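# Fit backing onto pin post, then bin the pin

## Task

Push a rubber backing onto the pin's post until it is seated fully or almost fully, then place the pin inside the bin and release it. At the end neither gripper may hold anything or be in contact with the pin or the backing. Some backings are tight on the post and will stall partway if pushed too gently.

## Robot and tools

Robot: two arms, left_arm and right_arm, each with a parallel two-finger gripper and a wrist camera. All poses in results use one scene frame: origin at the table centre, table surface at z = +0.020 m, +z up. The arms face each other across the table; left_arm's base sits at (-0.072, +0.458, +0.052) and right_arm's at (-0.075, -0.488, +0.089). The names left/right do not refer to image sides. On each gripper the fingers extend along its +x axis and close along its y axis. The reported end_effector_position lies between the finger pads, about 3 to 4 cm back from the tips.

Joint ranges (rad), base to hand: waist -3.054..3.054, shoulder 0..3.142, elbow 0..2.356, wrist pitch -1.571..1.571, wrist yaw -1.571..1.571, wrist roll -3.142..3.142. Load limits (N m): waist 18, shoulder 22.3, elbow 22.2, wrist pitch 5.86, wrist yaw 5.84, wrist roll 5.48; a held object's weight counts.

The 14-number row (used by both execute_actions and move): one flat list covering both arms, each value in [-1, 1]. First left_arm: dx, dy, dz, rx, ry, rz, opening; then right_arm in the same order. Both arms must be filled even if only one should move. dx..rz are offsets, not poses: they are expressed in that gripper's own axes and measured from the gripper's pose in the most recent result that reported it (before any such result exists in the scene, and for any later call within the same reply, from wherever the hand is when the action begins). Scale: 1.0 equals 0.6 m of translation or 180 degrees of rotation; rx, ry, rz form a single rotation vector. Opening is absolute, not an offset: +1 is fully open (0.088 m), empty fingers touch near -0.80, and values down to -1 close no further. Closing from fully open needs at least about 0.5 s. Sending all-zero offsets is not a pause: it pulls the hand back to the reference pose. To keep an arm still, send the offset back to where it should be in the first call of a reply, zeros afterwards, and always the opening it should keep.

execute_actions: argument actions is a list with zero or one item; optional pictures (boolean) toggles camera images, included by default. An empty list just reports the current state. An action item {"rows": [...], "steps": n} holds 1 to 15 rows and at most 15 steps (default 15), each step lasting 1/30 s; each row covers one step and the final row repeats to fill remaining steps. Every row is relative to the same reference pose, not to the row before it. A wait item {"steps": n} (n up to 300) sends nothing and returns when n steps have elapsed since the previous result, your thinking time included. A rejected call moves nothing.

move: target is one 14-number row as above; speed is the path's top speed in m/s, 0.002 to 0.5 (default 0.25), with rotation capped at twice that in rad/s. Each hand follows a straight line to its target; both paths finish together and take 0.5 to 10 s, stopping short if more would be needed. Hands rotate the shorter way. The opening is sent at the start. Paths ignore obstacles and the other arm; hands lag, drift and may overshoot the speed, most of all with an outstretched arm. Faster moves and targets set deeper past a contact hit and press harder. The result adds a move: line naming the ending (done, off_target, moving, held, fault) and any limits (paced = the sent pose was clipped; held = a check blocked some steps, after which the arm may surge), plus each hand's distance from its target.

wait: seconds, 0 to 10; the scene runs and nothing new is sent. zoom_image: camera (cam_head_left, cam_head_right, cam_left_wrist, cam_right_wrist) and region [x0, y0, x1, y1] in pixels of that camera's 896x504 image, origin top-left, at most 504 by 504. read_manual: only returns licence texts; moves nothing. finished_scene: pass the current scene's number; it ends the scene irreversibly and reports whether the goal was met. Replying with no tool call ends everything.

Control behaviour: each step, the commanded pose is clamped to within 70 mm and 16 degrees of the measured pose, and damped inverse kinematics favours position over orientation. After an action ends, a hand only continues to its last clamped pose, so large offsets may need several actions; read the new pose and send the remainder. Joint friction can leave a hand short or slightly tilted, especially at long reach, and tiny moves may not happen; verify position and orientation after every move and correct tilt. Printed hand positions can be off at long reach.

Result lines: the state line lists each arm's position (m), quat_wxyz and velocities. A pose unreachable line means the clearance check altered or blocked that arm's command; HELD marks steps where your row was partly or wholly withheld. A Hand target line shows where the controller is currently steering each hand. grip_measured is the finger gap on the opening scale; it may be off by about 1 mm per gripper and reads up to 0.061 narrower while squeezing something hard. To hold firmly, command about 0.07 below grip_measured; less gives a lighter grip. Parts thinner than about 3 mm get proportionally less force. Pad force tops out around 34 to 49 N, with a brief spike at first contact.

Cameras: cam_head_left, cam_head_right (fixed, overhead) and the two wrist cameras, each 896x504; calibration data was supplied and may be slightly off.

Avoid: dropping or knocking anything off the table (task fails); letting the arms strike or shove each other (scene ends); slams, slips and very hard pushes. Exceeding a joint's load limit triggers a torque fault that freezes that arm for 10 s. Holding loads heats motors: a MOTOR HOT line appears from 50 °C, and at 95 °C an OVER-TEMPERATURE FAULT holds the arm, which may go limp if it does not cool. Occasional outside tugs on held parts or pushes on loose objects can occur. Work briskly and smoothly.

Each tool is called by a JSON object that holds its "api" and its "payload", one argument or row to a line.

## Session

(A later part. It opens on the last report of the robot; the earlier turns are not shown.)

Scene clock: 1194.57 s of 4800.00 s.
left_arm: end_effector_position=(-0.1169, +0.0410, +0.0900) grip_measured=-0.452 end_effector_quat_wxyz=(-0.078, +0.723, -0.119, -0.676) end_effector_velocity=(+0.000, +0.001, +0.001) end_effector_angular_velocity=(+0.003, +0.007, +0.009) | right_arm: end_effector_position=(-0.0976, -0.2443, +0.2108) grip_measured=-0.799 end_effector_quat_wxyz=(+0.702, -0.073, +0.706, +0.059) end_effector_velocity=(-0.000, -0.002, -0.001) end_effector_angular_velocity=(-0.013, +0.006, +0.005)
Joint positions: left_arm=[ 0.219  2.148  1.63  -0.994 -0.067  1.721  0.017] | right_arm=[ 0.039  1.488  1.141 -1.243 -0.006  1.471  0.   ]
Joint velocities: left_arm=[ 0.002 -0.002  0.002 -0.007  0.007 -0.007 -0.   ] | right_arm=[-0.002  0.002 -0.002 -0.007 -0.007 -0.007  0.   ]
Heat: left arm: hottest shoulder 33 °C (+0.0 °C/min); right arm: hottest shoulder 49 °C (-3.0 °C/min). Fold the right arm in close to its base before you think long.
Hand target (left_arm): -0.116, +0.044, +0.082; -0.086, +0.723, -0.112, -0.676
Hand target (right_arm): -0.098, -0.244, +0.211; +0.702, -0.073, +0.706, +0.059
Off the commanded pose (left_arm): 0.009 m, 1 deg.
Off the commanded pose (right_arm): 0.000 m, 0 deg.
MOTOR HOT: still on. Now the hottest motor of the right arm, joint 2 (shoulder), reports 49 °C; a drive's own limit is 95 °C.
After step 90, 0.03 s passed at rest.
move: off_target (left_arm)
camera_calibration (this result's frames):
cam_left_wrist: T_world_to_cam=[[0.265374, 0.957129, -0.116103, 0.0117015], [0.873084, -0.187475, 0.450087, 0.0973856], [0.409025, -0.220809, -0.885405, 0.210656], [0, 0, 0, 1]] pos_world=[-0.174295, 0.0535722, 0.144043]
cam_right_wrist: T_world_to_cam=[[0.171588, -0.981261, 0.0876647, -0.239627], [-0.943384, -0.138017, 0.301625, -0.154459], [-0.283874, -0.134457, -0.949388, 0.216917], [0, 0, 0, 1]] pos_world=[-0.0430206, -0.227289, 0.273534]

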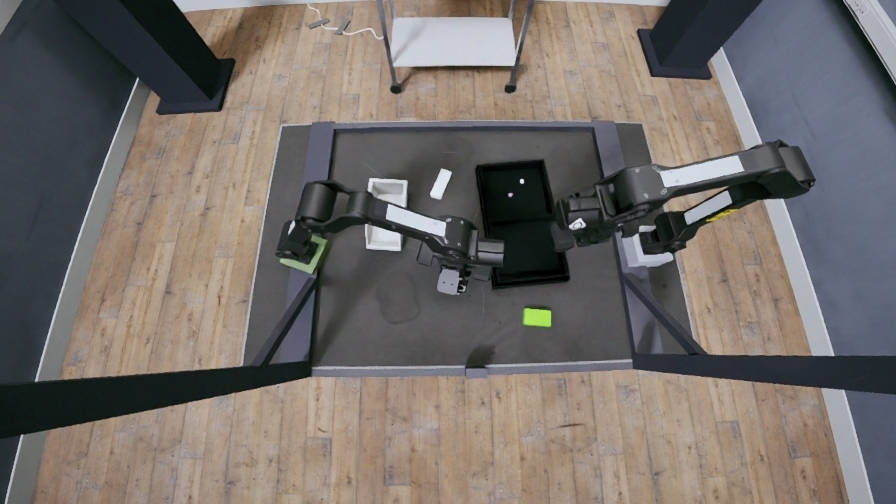

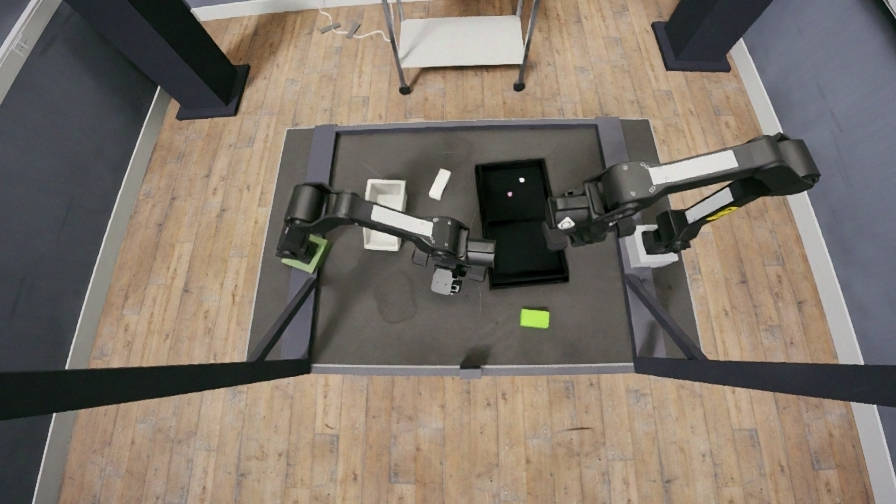

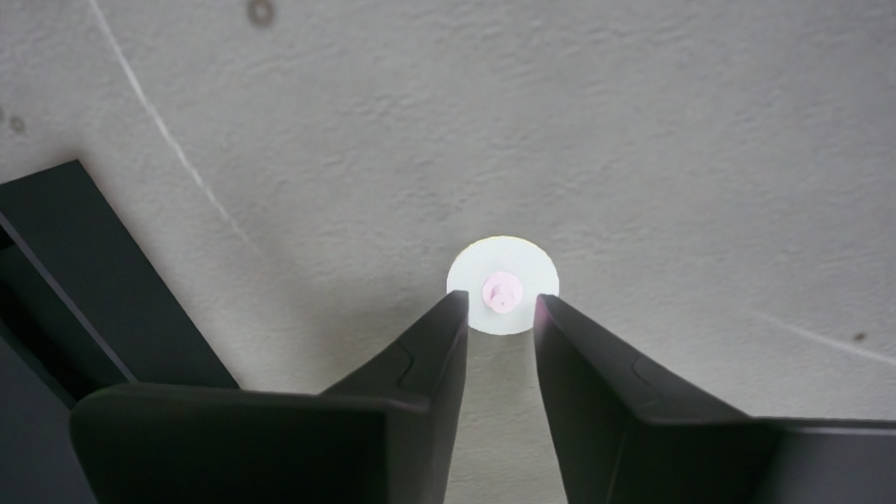

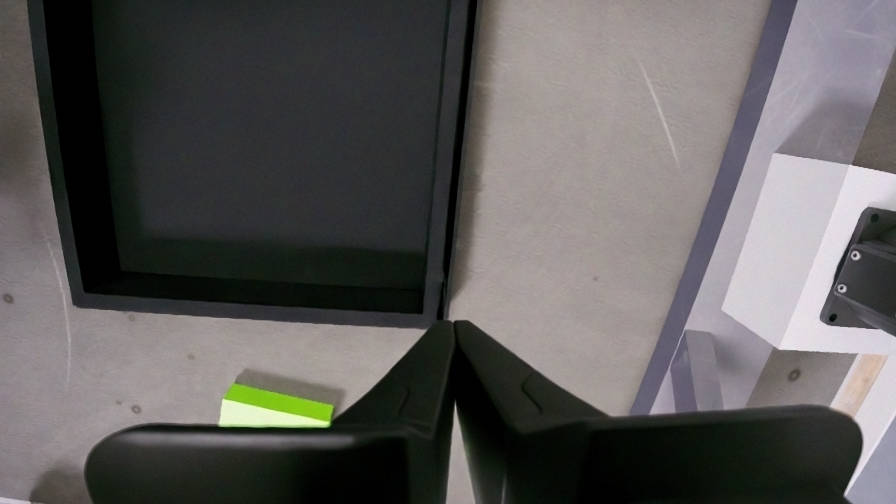

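{"api": "move", "payload": {
  "target": [0.018,-0.009,0,0,0,0,-0.62,0,0,0,0,0,0,-0.8],
  "speed": 0.015
}}

{"api": "zoom_image", "payload": {
  "camera": "cam_left_wrist",
  "region": [410,210,590,350]
}}

Scene clock: 1198.60 s of 4800.00 s.
left_arm: end_effector_position=(-0.1163, +0.0426, +0.0810) grip_measured=-0.618 end_effector_quat_wxyz=(-0.076, +0.723, -0.121, -0.676) end_effector_velocity=(+0.003, +0.003, -0.001) end_effector_angular_velocity=(+0.009, -0.023, +0.006) | right_arm: end_effector_position=(-0.0976, -0.2443, +0.2108) grip_measured=-0.799 end_effector_quat_wxyz=(+0.702, -0.073, +0.706, +0.059) end_effector_velocity=(-0.003, +0.001, -0.000) end_effector_angular_velocity=(+0.005, +0.022, -0.010)
Joint positions: left_arm=[ 0.22   2.148  1.592 -0.951 -0.067  1.721  0.009] | right_arm=[ 0.039  1.488  1.141 -1.243 -0.006  1.471  0.   ]
Joint velocities: left_arm=[-0.002 -0.002 -0.007 -0.007 -0.022 -0.007 -0.   ] | right_arm=[-0.002 -0.002 -0.002  0.007 -0.022  0.007  0.   ]
Heat: left arm: hottest shoulder 33 °C (+0.0 °C/min); right arm: hottest shoulder 49 °C (-2.0 °C/min). Fold the right arm in close to its base before you think long.
Hand target (left_arm): -0.115, +0.045, +0.079; -0.078, +0.723, -0.119, -0.676
Hand target (right_arm): -0.098, -0.244, +0.211; +0.702, -0.073, +0.706, +0.059
Off the commanded pose (left_arm): 0.004 m, 0 deg.
Off the commanded pose (right_arm): 0.000 m, 0 deg.
MOTOR HOT: still on. Now the hottest motor of the right arm, joint 2 (shoulder), reports 49 °C; a drive's own limit is 95 °C.
move: done
camera_calibration (this result's frames):
cam_left_wrist: T_world_to_cam=[[0.264561, 0.956703, -0.121355, 0.00935165], [0.873541, -0.184425, 0.45046, 0.101179], [0.408576, -0.225182, -0.88451, 0.202847], [0, 0, 0, 1]] pos_world=[-0.173736, 0.0553906, 0.134978]
cam_right_wrist: T_world_to_cam=[[0.171588, -0.981261, 0.0876647, -0.239627], [-0.943384, -0.138017, 0.301625, -0.154459], [-0.283874, -0.134457, -0.949388, 0.216917], [0, 0, 0, 1]] pos_world=[-0.0430206, -0.227289, 0.273534]

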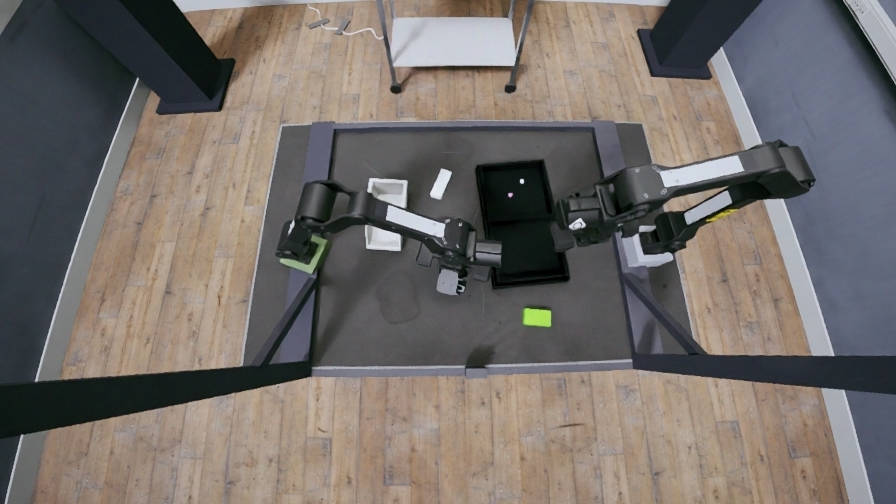

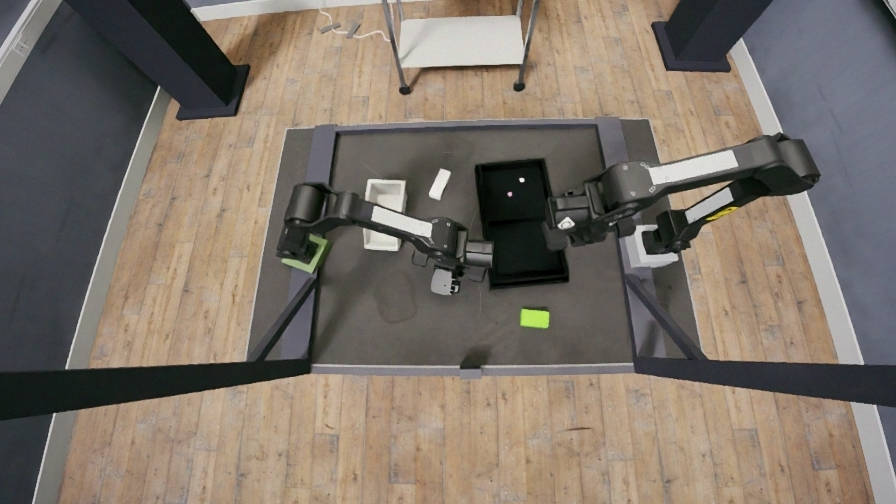

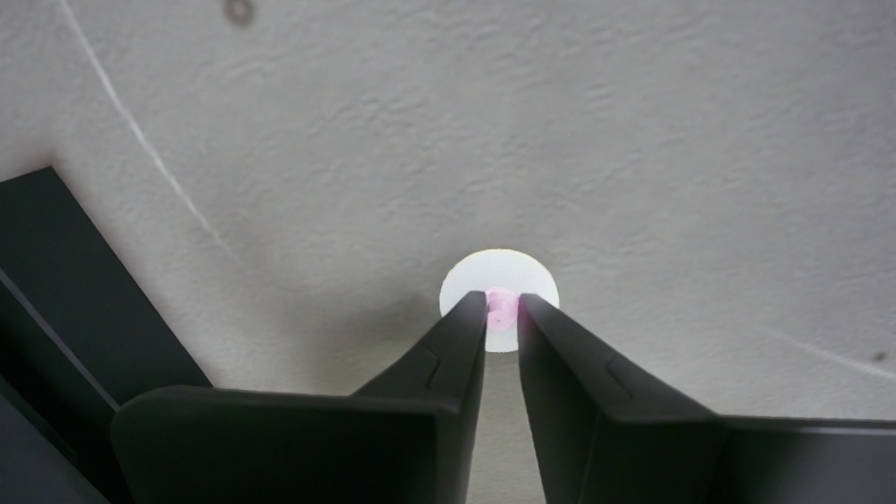

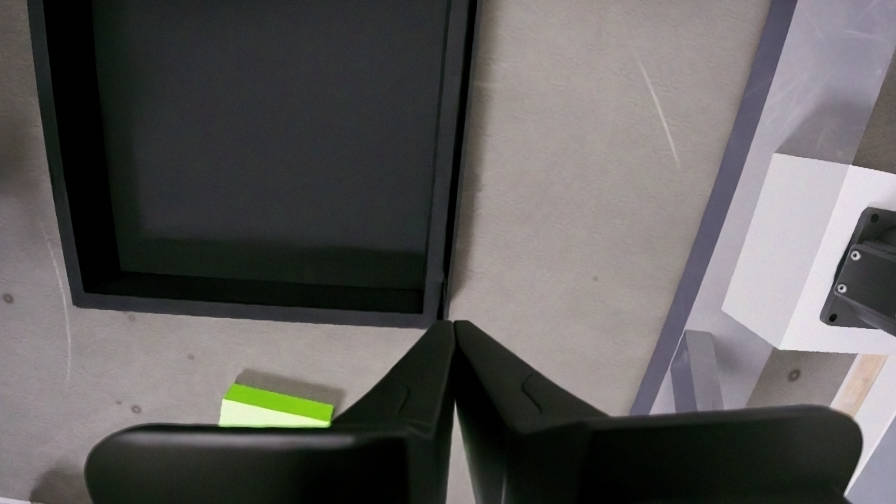

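Region (410, 210, 590, 350) of cam_left_wrist's 896x504 image, scaled by 2.800, with more detail than that image has.

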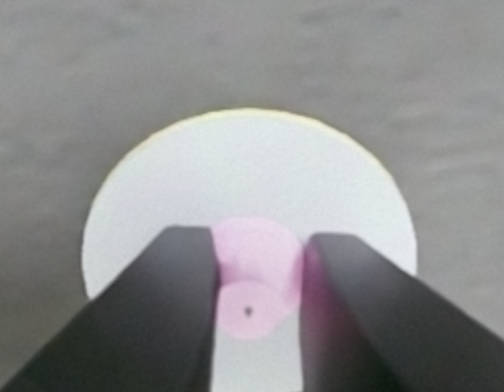

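Straddling. Close on the knob lightly and press hard.

{"api": "execute_actions", "payload": {
  "actions": [
    {"rows":[[0,0,0,0,0,0,-0.72,0,0,0,0,0,0,-0.8]],"steps":12}
  ],
  "pictures": false
}}

{"api": "move", "payload": {
  "target": [0.11,-0.02,0,0,0,-0.015,-0.72,0,0,0,0,0,0,-0.8],
  "speed": 0.025
}}

{"api": "zoom_image", "payload": {
  "camera": "cam_left_wrist",
  "region": [410,230,590,370]
}}

Scene clock: 1203.23 s of 4800.00 s.
left_arm: end_effector_position=(-0.1164, +0.0423, +0.0808) grip_measured=-0.708 end_effector_quat_wxyz=(-0.075, +0.723, -0.121, -0.676) end_effector_velocity=(+0.001, +0.005, +0.000) end_effector_angular_velocity=(+0.020, -0.009, +0.020) | right_arm: end_effector_position=(-0.0976, -0.2443, +0.2108) grip_measured=-0.799 end_effector_quat_wxyz=(+0.702, -0.073, +0.706, +0.059) end_effector_velocity=(+0.000, -0.007, -0.001) end_effector_angular_velocity=(-0.027, +0.005, +0.005)
Joint positions: left_arm=[ 0.22   2.148  1.591 -0.949 -0.067  1.721  0.004] | right_arm=[ 0.039  1.488  1.141 -1.243 -0.006  1.471  0.   ]
Joint velocities: left_arm=[-0.002 -0.002 -0.002 -0.022 -0.007 -0.022 -0.001] | right_arm=[-0.002 -0.002 -0.007 -0.022 -0.007 -0.007  0.   ]
Heat: left arm: hottest shoulder 34 °C (+1.0 °C/min); right arm: hottest shoulder 49 °C (-2.0 °C/min). Fold the right arm in close to its base before you think long.
Hand target (left_arm): -0.116, +0.043, +0.081; -0.076, +0.723, -0.121, -0.676
Hand target (right_arm): -0.098, -0.244, +0.211; +0.702, -0.073, +0.706, +0.059
Off the commanded pose (left_arm): 0.000 m, 0 deg.
Off the commanded pose (right_arm): 0.000 m, 0 deg.
MOTOR HOT: still on. Now the hottest motor of the right arm, joint 2 (shoulder), reports 49 °C; a drive's own limit is 95 °C.
Steps of this call (steps 1 to 90: nothing new was sent; then 1.23 s passed at rest; steps 91 to 102: all 12 steps of this action). Readings (end_effector_position):
91: left_arm (-0.1163, +0.0426, +0.0808) | right_arm (-0.0976, -0.2443, +0.2108)
92: left_arm (-0.1164, +0.0424, +0.0808) | right_arm (-0.0976, -0.2443, +0.2108)
94: left_arm (-0.1164, +0.0423, +0.0808) | right_arm (-0.0976, -0.2443, +0.2108)
98: left_arm (-0.1164, +0.0423, +0.0808) | right_arm (-0.0976, -0.2443, +0.2108)
102: the state above

Scene clock: 1206.37 s of 4800.00 s.
left_arm: end_effector_position=(-0.1159, +0.0338, +0.0676) grip_measured=-0.711 end_effector_quat_wxyz=(-0.051, +0.725, -0.144, -0.672) end_effector_velocity=(-0.004, +0.000, +0.001) end_effector_angular_velocity=(-0.006, +0.007, -0.016) | right_arm: end_effector_position=(-0.0976, -0.2443, +0.2108) grip_measured=-0.799 end_effector_quat_wxyz=(+0.702, -0.073, +0.706, +0.059) end_effector_velocity=(-0.003, -0.001, +0.001) end_effector_angular_velocity=(-0.004, +0.022, +0.004)
Joint positions: left_arm=[ 0.222  2.145  1.525 -0.818 -0.073  1.725  0.004] | right_arm=[ 0.039  1.488  1.141 -1.243 -0.006  1.471  0.   ]
Joint velocities: left_arm=[-0.007 -0.007 -0.007  0.007  0.007  0.007  0.   ] | right_arm=[-0.002 -0.002  0.002 -0.007 -0.022 -0.007  0.   ]
Heat: left arm: hottest shoulder 34 °C (+1.0 °C/min); right arm: hottest shoulder 49 °C (-2.0 °C/min). Fold the right arm in close to its base before you think long.
Hand target (left_arm): -0.110, +0.053, +0.019; -0.092, +0.726, -0.104, -0.674
Hand target (right_arm): -0.098, -0.244, +0.211; +0.702, -0.073, +0.706, +0.059
Off the commanded pose (left_arm): 0.056 m, 6 deg.
Off the commanded pose (right_arm): 0.000 m, 0 deg.
MOTOR HOT: still on. Now the hottest motor of the right arm, joint 2 (shoulder), reports 49 °C; a drive's own limit is 95 °C.
move: off_target (left_arm)
camera_calibration (this result's frames):
cam_left_wrist: T_world_to_cam=[[0.265035, 0.945923, -0.187044, 0.02087], [0.874535, -0.154109, 0.459825, 0.103674], [0.406134, -0.285446, -0.868087, 0.189508], [0, 0, 0, 1]] pos_world=[-0.173164, 0.05033, 0.120742]
cam_right_wrist: T_world_to_cam=[[0.171588, -0.981261, 0.0876647, -0.239627], [-0.943384, -0.138017, 0.301625, -0.154459], [-0.283874, -0.134457, -0.949388, 0.216917], [0, 0, 0, 1]] pos_world=[-0.0430206, -0.227289, 0.273534]

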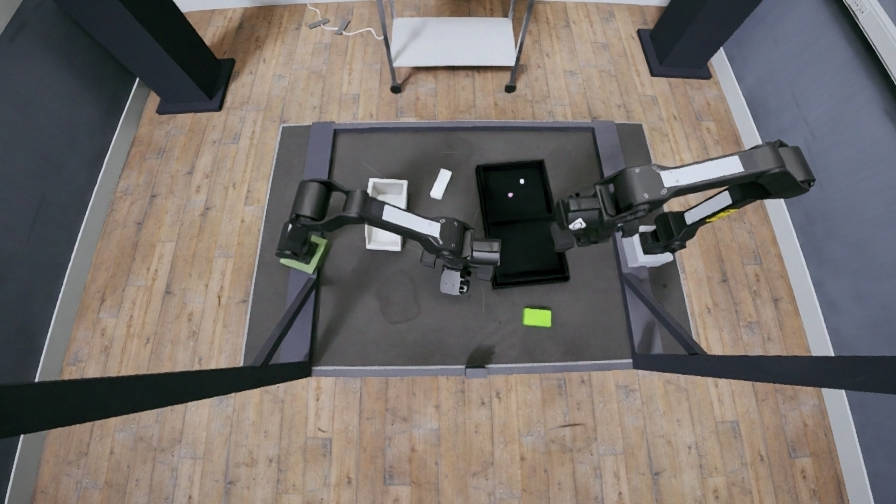

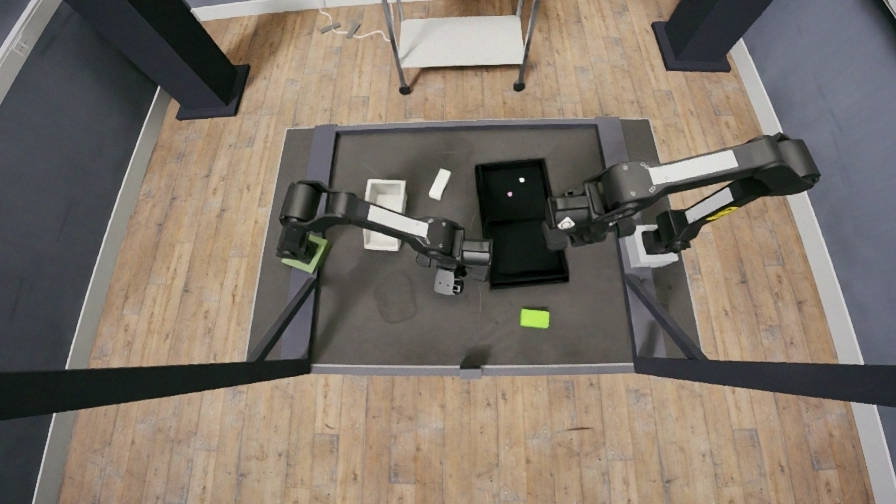

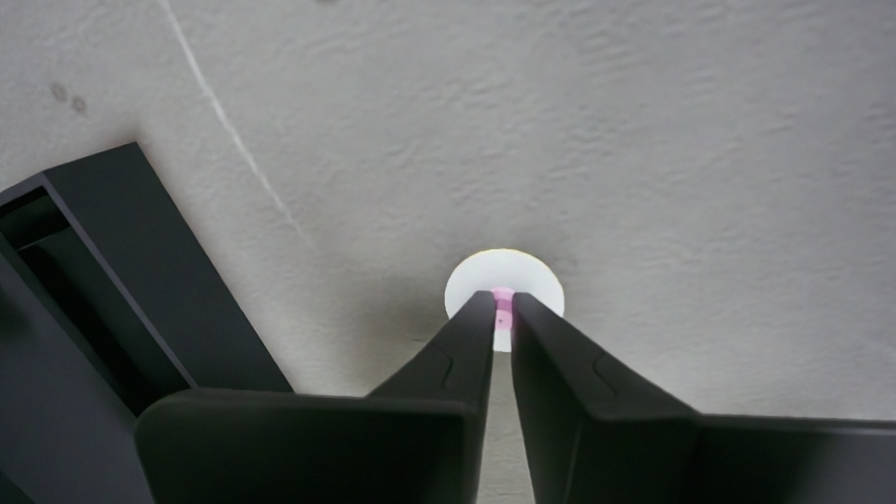

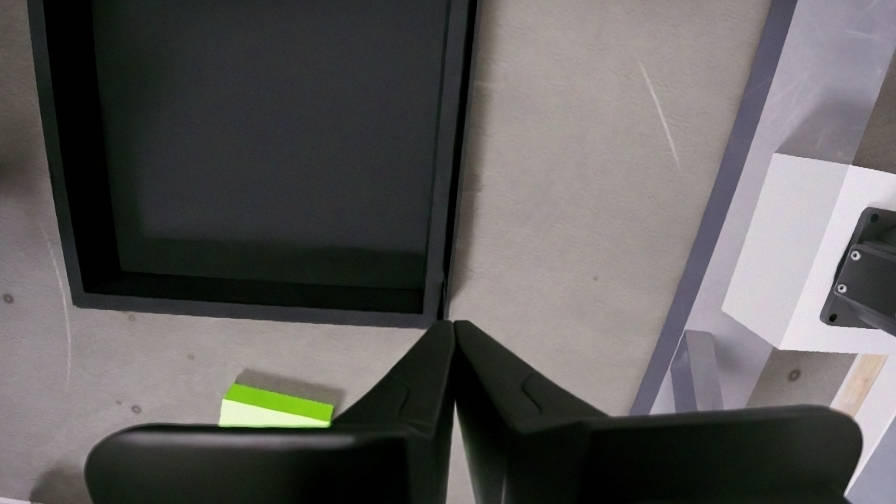

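Region (410, 230, 590, 370) of cam_left_wrist's 896x504 image, scaled by 2.800, with more detail than that image has.

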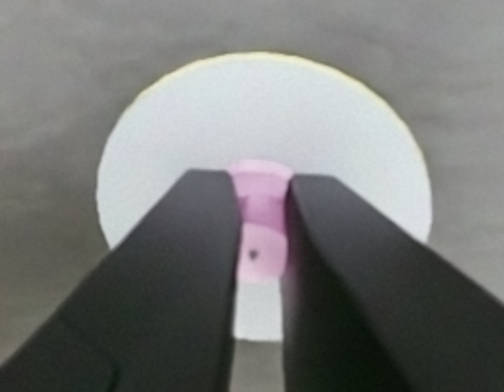

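{"api": "move", "payload": {
  "target": [-0.27,0,0,0,0,-0.04,-0.8,0,0.12,0,0,0,0.44,-0.8],
  "speed": 0.15
}}

Scene clock: 1217.33 s of 4800.00 s.
left_arm: end_effector_position=(-0.1225, +0.0600, +0.2296) grip_measured=-0.742 end_effector_quat_wxyz=(-0.092, +0.731, -0.103, -0.668) end_effector_velocity=(+0.001, +0.005, +0.000) end_effector_angular_velocity=(+0.020, -0.011, +0.005) | right_arm: end_effector_position=(-0.1104, -0.1707, +0.2144) grip_measured=-0.799 end_effector_quat_wxyz=(+0.505, +0.398, +0.583, +0.497) end_effector_velocity=(+0.001, +0.000, -0.002) end_effector_angular_velocity=(+0.006, +0.009, -0.002)
Joint positions: left_arm=[ 0.19   2.105  2.123 -1.576 -0.09   1.687  0.003] | right_arm=[ 0.003  1.248  0.175  0.878 -0.124  1.542  0.   ]
Joint velocities: left_arm=[-0.002 -0.002 -0.002 -0.022 -0.007 -0.007 -0.   ] | right_arm=[-0.007  0.022 -0.007  0.037 -0.007  0.007  0.   ]
Heat: left arm: hottest shoulder 34 °C (+0.0 °C/min); right arm: hottest shoulder 49 °C (-2.0 °C/min). Fold the right arm in close to its base before you think long.
Hand target (left_arm): -0.124, +0.058, +0.228; -0.092, +0.732, -0.101, -0.667
Hand target (right_arm): -0.111, -0.173, +0.209; +0.506, +0.395, +0.587, +0.493
Off the commanded pose (left_arm): 0.005 m, 1 deg.
Off the commanded pose (right_arm): 0.006 m, 1 deg.
MOTOR HOT: still on. Now the hottest motor of the right arm, joint 2 (shoulder), reports 49 °C; a drive's own limit is 95 °C.
joint sent to its limit (left arm) — the command would take joint 4 (wrist pitch) past its lower limit, so that joint was sent only as far as its limit.
After step 90, 2.87 s passed at rest.
move: done
camera_calibration (this result's frames):
cam_left_wrist: T_world_to_cam=[[0.261841, 0.962506, -0.0708596, 0.0000583382], [0.861293, -0.199917, 0.467127, 0.0384306], [0.435447, -0.183344, -0.881346, 0.340807], [0, 0, 0, 1]] pos_world=[-0.181519, 0.0701117, 0.282421]
cam_right_wrist: T_world_to_cam=[[0.0357305, -0.258048, -0.965471, 0.168681], [-0.889744, -0.448123, 0.0868448, -0.158378], [-0.45506, 0.855919, -0.245608, 0.225822], [0, 0, 0, 1]] pos_world=[-0.0441801, -0.22073, 0.232075]

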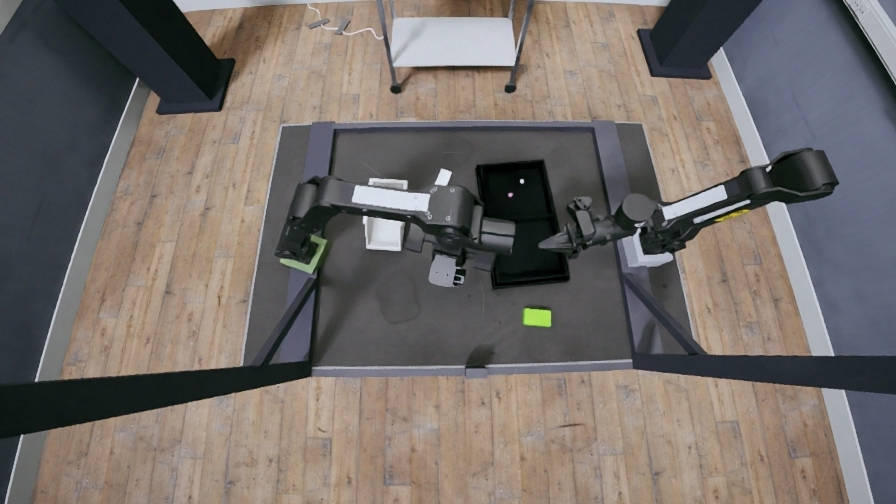

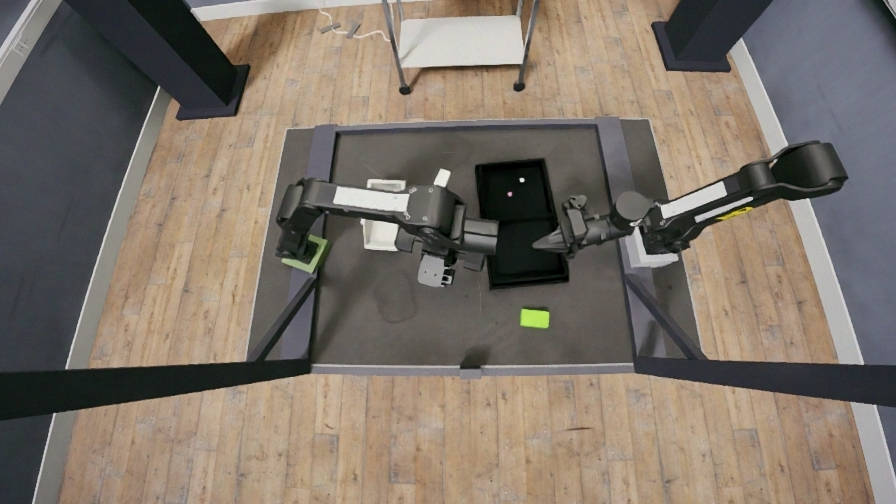

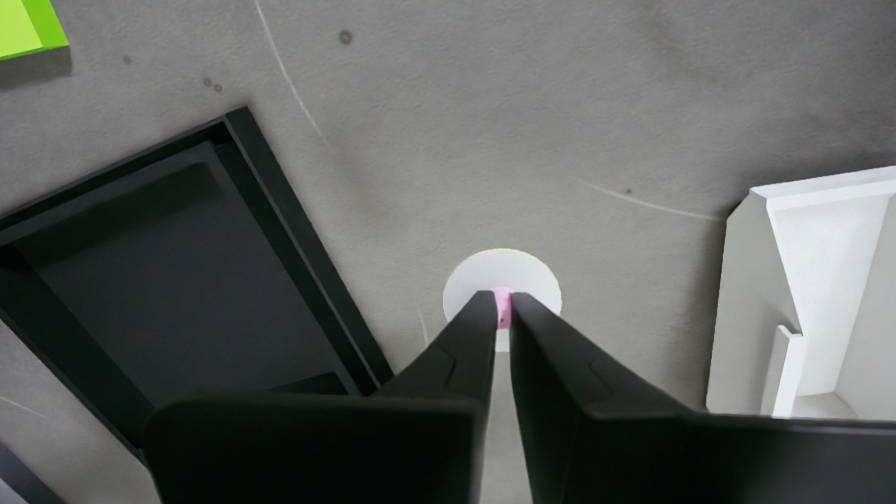

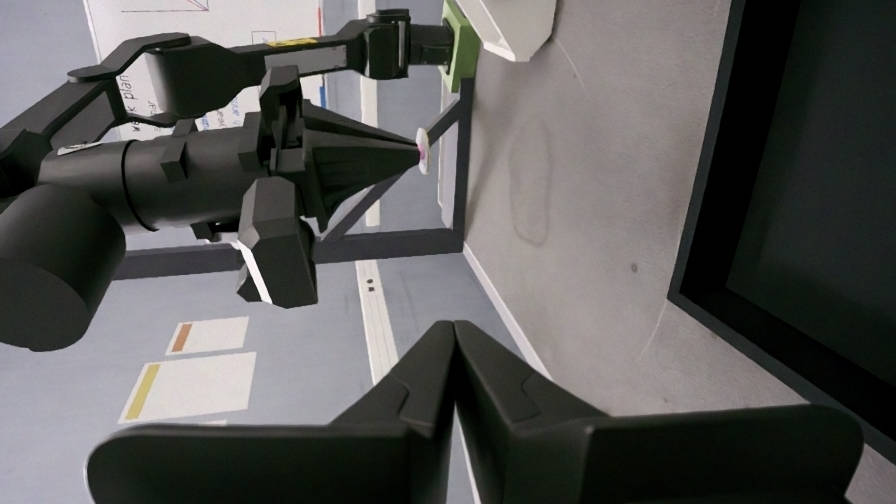

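{"api": "move", "payload": {
  "target": [0,0,0,0,0,0,-0.8,0.06,-0.1,0,0,0,0,-0.8],
  "speed": 0.1
}}

{"api": "zoom_image", "payload": {
  "camera": "cam_right_wrist",
  "region": [250,80,410,200]
}}

Scene clock: 1222.83 s of 4800.00 s.
left_arm: end_effector_position=(-0.1225, +0.0601, +0.2297) grip_measured=-0.742 end_effector_quat_wxyz=(-0.092, +0.731, -0.102, -0.668) end_effector_velocity=(-0.000, -0.002, +0.002) end_effector_angular_velocity=(-0.014, -0.005, +0.005) | right_arm: end_effector_position=(-0.1143, -0.1484, +0.1506) grip_measured=-0.799 end_effector_quat_wxyz=(+0.505, +0.398, +0.582, +0.498) end_effector_velocity=(-0.002, -0.001, -0.006) end_effector_angular_velocity=(-0.004, +0.008, +0.008)
Joint positions: left_arm=[ 0.19   2.105  2.123 -1.577 -0.09   1.687  0.003] | right_arm=[ 0.016  1.889  0.181  1.514 -0.111  1.543  0.   ]
Joint velocities: left_arm=[-0.002 -0.002  0.002  0.007 -0.007 -0.007  0.   ] | right_arm=[ 0.002  0.051 -0.002  0.051 -0.007  0.007  0.   ]
Heat: left arm: hottest shoulder 34 °C (+0.0 °C/min); right arm: hottest shoulder 48 °C (-3.0 °C/min). Fold the right arm in close to its base before you think long.
Hand target (left_arm): -0.122, +0.060, +0.230; -0.092, +0.731, -0.102, -0.668
Hand target (right_arm): -0.115, -0.147, +0.149; +0.505, +0.398, +0.583, +0.497
Off the commanded pose (left_arm): 0.000 m, 0 deg.
Off the commanded pose (right_arm): 0.002 m, 0 deg.
MOTOR HOT: still on. Now the hottest motor of the right arm, joint 2 (shoulder), reports 48 °C; a drive's own limit is 95 °C.
After step 90, 1.33 s passed at rest.
move: done
camera_calibration (this result's frames):
cam_left_wrist: T_world_to_cam=[[0.261845, 0.962533, -0.0704811, -0.000129898], [0.861264, -0.200093, 0.467104, 0.0384064], [0.435501, -0.183012, -0.881389, 0.340896], [0, 0, 0, 1]] pos_world=[-0.181505, 0.070198, 0.282513]
cam_right_wrist: T_world_to_cam=[[0.0379671, -0.25721, -0.965609, 0.113371], [-0.889678, -0.448694, 0.0845376, -0.145988], [-0.455007, 0.855872, -0.24587, 0.189331], [0, 0, 0, 1]] pos_world=[-0.0480394, -0.198387, 0.168364]

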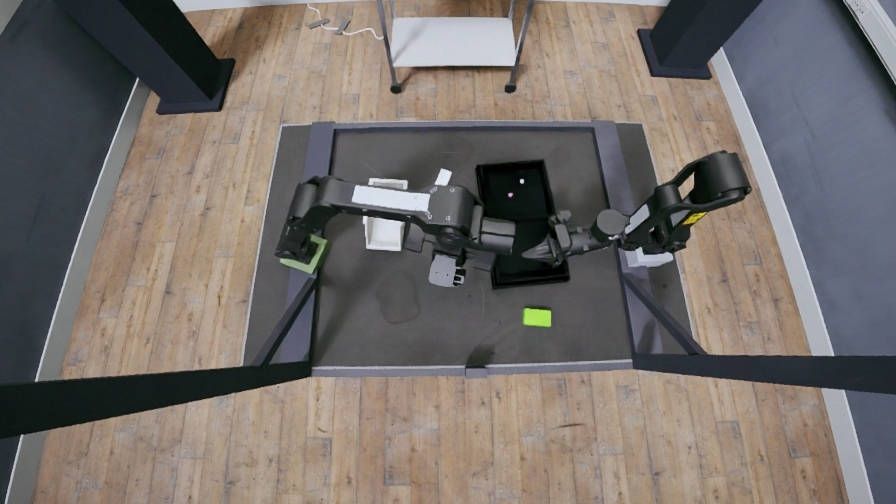

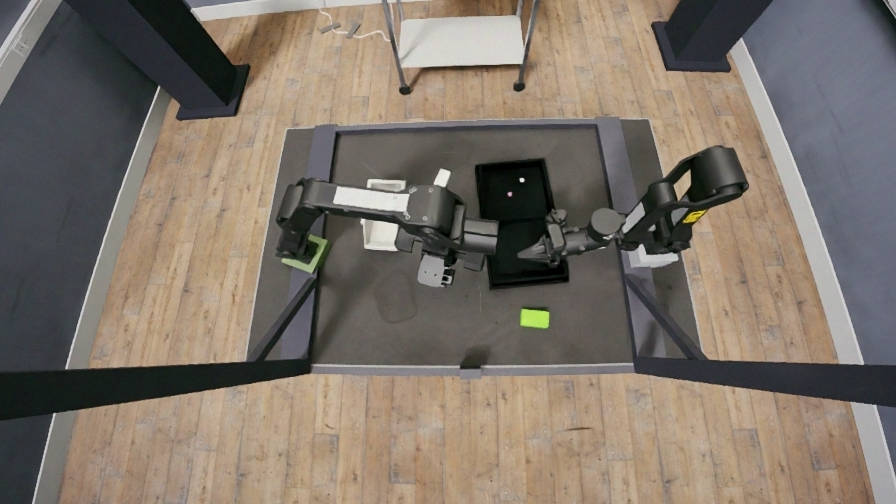

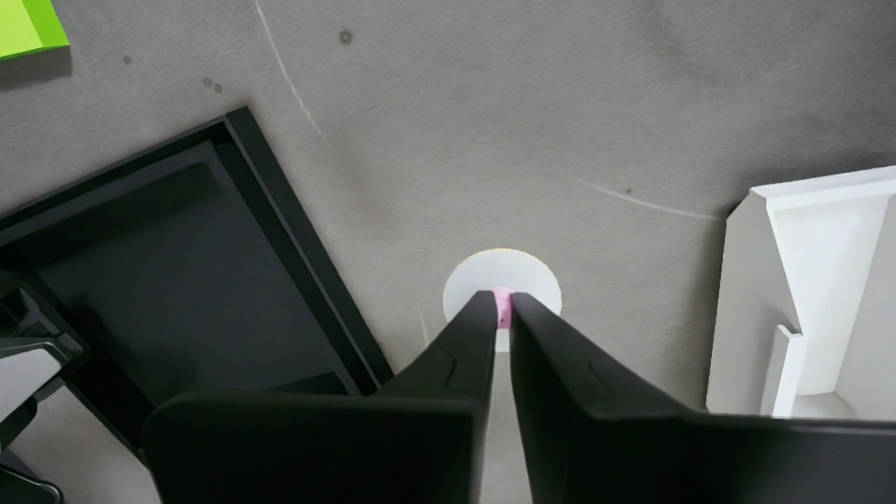

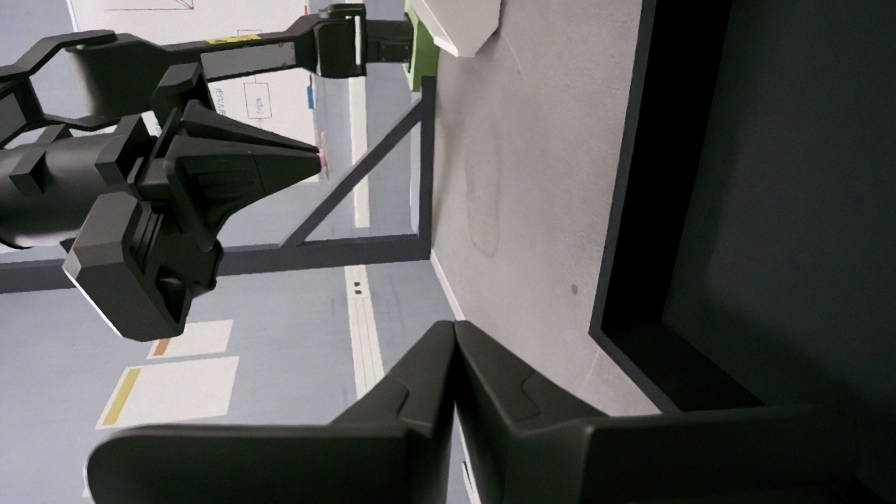

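Region (250, 80, 410, 200) of cam_right_wrist's 896x504 image, scaled by 3.150, with more detail than that image has; it fills the top 378 rows of this view, and the rest is white.

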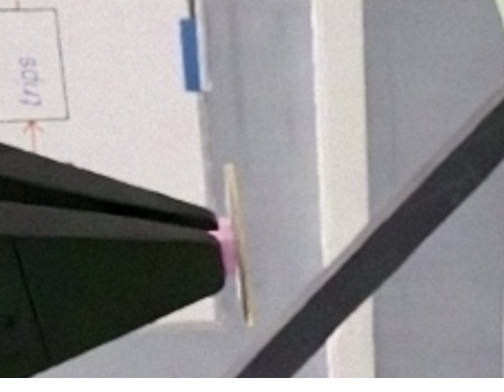

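{"api": "move", "payload": {
  "target": [0.1,-0.295,-0.129,0,0,0,-0.8,-0.06,0.1,0,0,0,0,-0.8],
  "speed": 0.15
}}

Scene clock: 1227.77 s of 4800.00 s.
left_arm: end_effector_position=(+0.0047, +0.2045, +0.1739) grip_measured=-0.742 end_effector_quat_wxyz=(-0.093, +0.730, -0.100, -0.670) end_effector_velocity=(-0.000, +0.005, +0.001) end_effector_angular_velocity=(+0.001, +0.008, -0.000) | right_arm: end_effector_position=(-0.1103, -0.1735, +0.2119) grip_measured=-0.799 end_effector_quat_wxyz=(+0.507, +0.395, +0.585, +0.495) end_effector_velocity=(-0.000, -0.001, -0.000) end_effector_angular_velocity=(-0.004, -0.020, +0.009)
Joint positions: left_arm=[ 0.602  1.514  1.164 -1.181 -0.074  2.096  0.003] | right_arm=[ 0.003  1.236  0.166  0.865 -0.124  1.542  0.   ]
Joint velocities: left_arm=[ 0.007 -0.017 -0.012 -0.007  0.007  0.007 -0.   ] | right_arm=[-0.002 -0.012  0.002 -0.022 -0.007 -0.022  0.   ]
Heat: left arm: hottest shoulder 34 °C (+0.0 °C/min); right arm: hottest shoulder 47 °C (-3.0 °C/min).
Hand target (left_arm): +0.005, +0.207, +0.174; -0.093, +0.729, -0.102, -0.670
Hand target (right_arm): -0.110, -0.172, +0.216; +0.505, +0.398, +0.582, +0.498
Off the commanded pose (left_arm): 0.004 m, 0 deg.
Off the commanded pose (right_arm): 0.005 m, 1 deg.
MOTOR HOT: cleared. Now the hottest motor of the right arm, joint 2 (shoulder), reports 47 °C.
After step 90, 0.07 s passed at rest.
move: done
camera_calibration (this result's frames):
cam_left_wrist: T_world_to_cam=[[0.258207, 0.9638, -0.0664716, -0.177273], [0.864333, -0.199726, 0.461561, -0.0152709], [0.431576, -0.176632, -0.884615, 0.262015], [0, 0, 0, 1]] pos_world=[-0.0541071, 0.214086, 0.227047]
cam_right_wrist: T_world_to_cam=[[0.0362802, -0.267227, -0.96295, 0.163508], [-0.889791, -0.447285, 0.0906016, -0.160022], [-0.454925, 0.853537, -0.254004, 0.229073], [0, 0, 0, 1]] pos_world=[-0.0441071, -0.223404, 0.230134]

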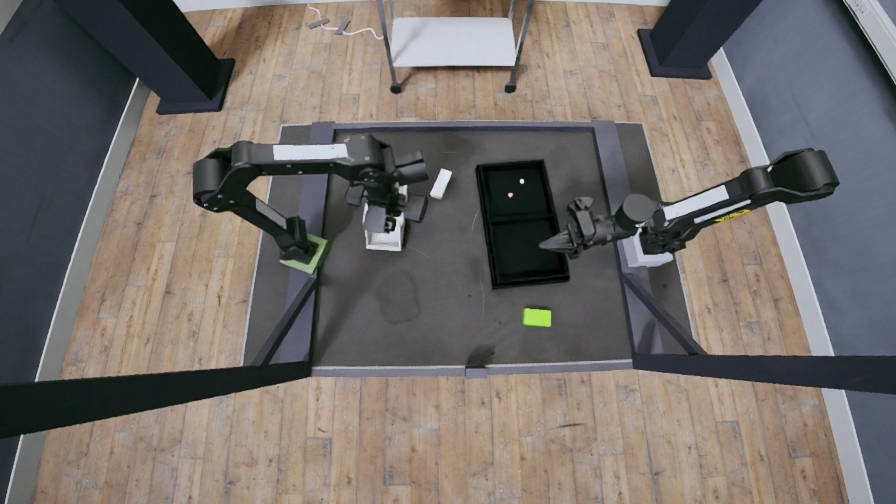

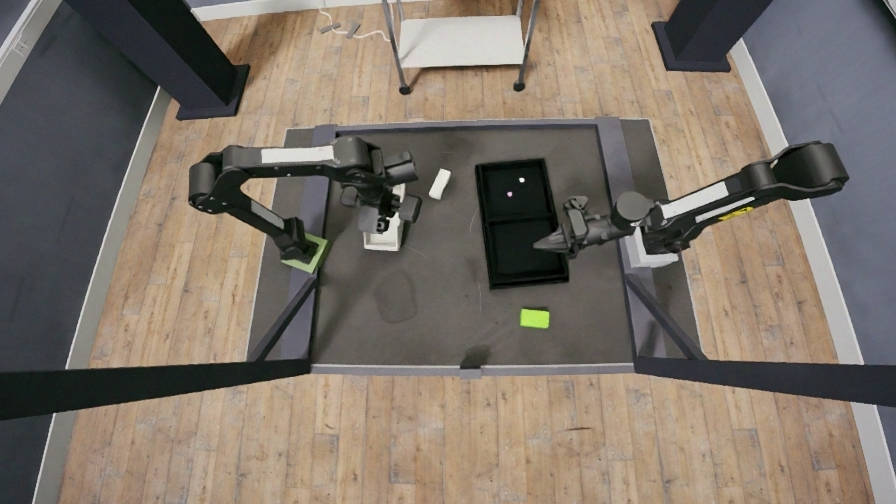

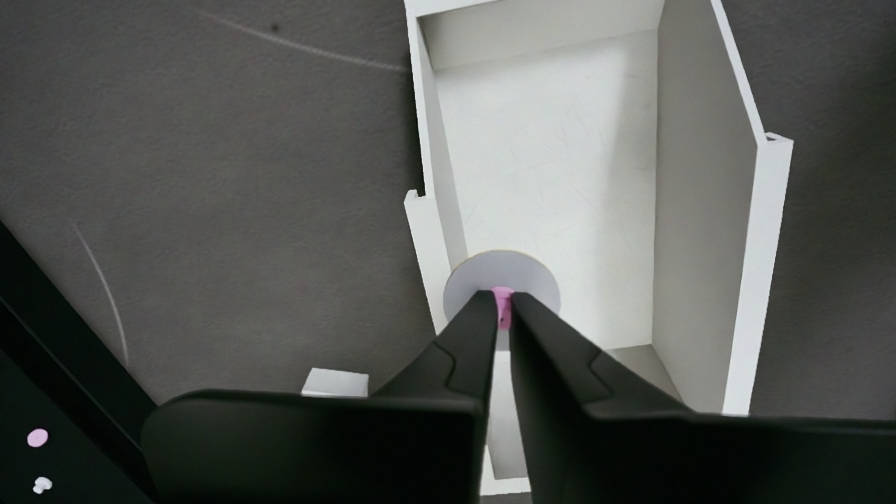

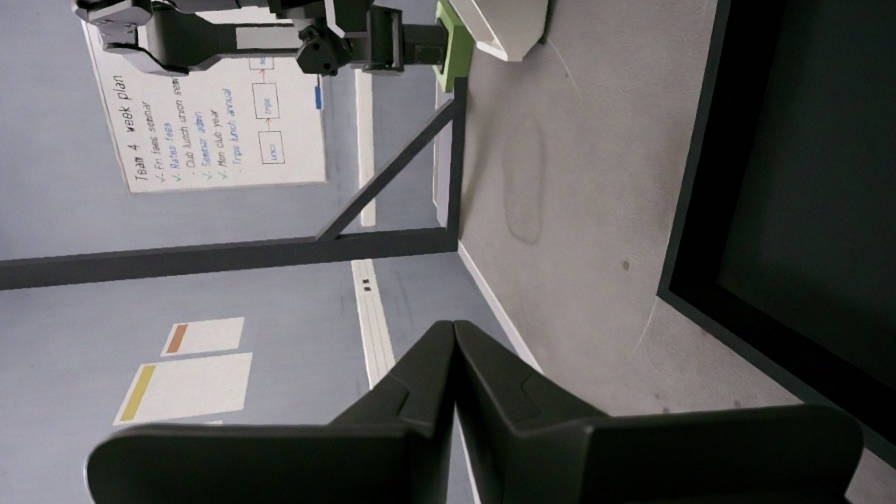

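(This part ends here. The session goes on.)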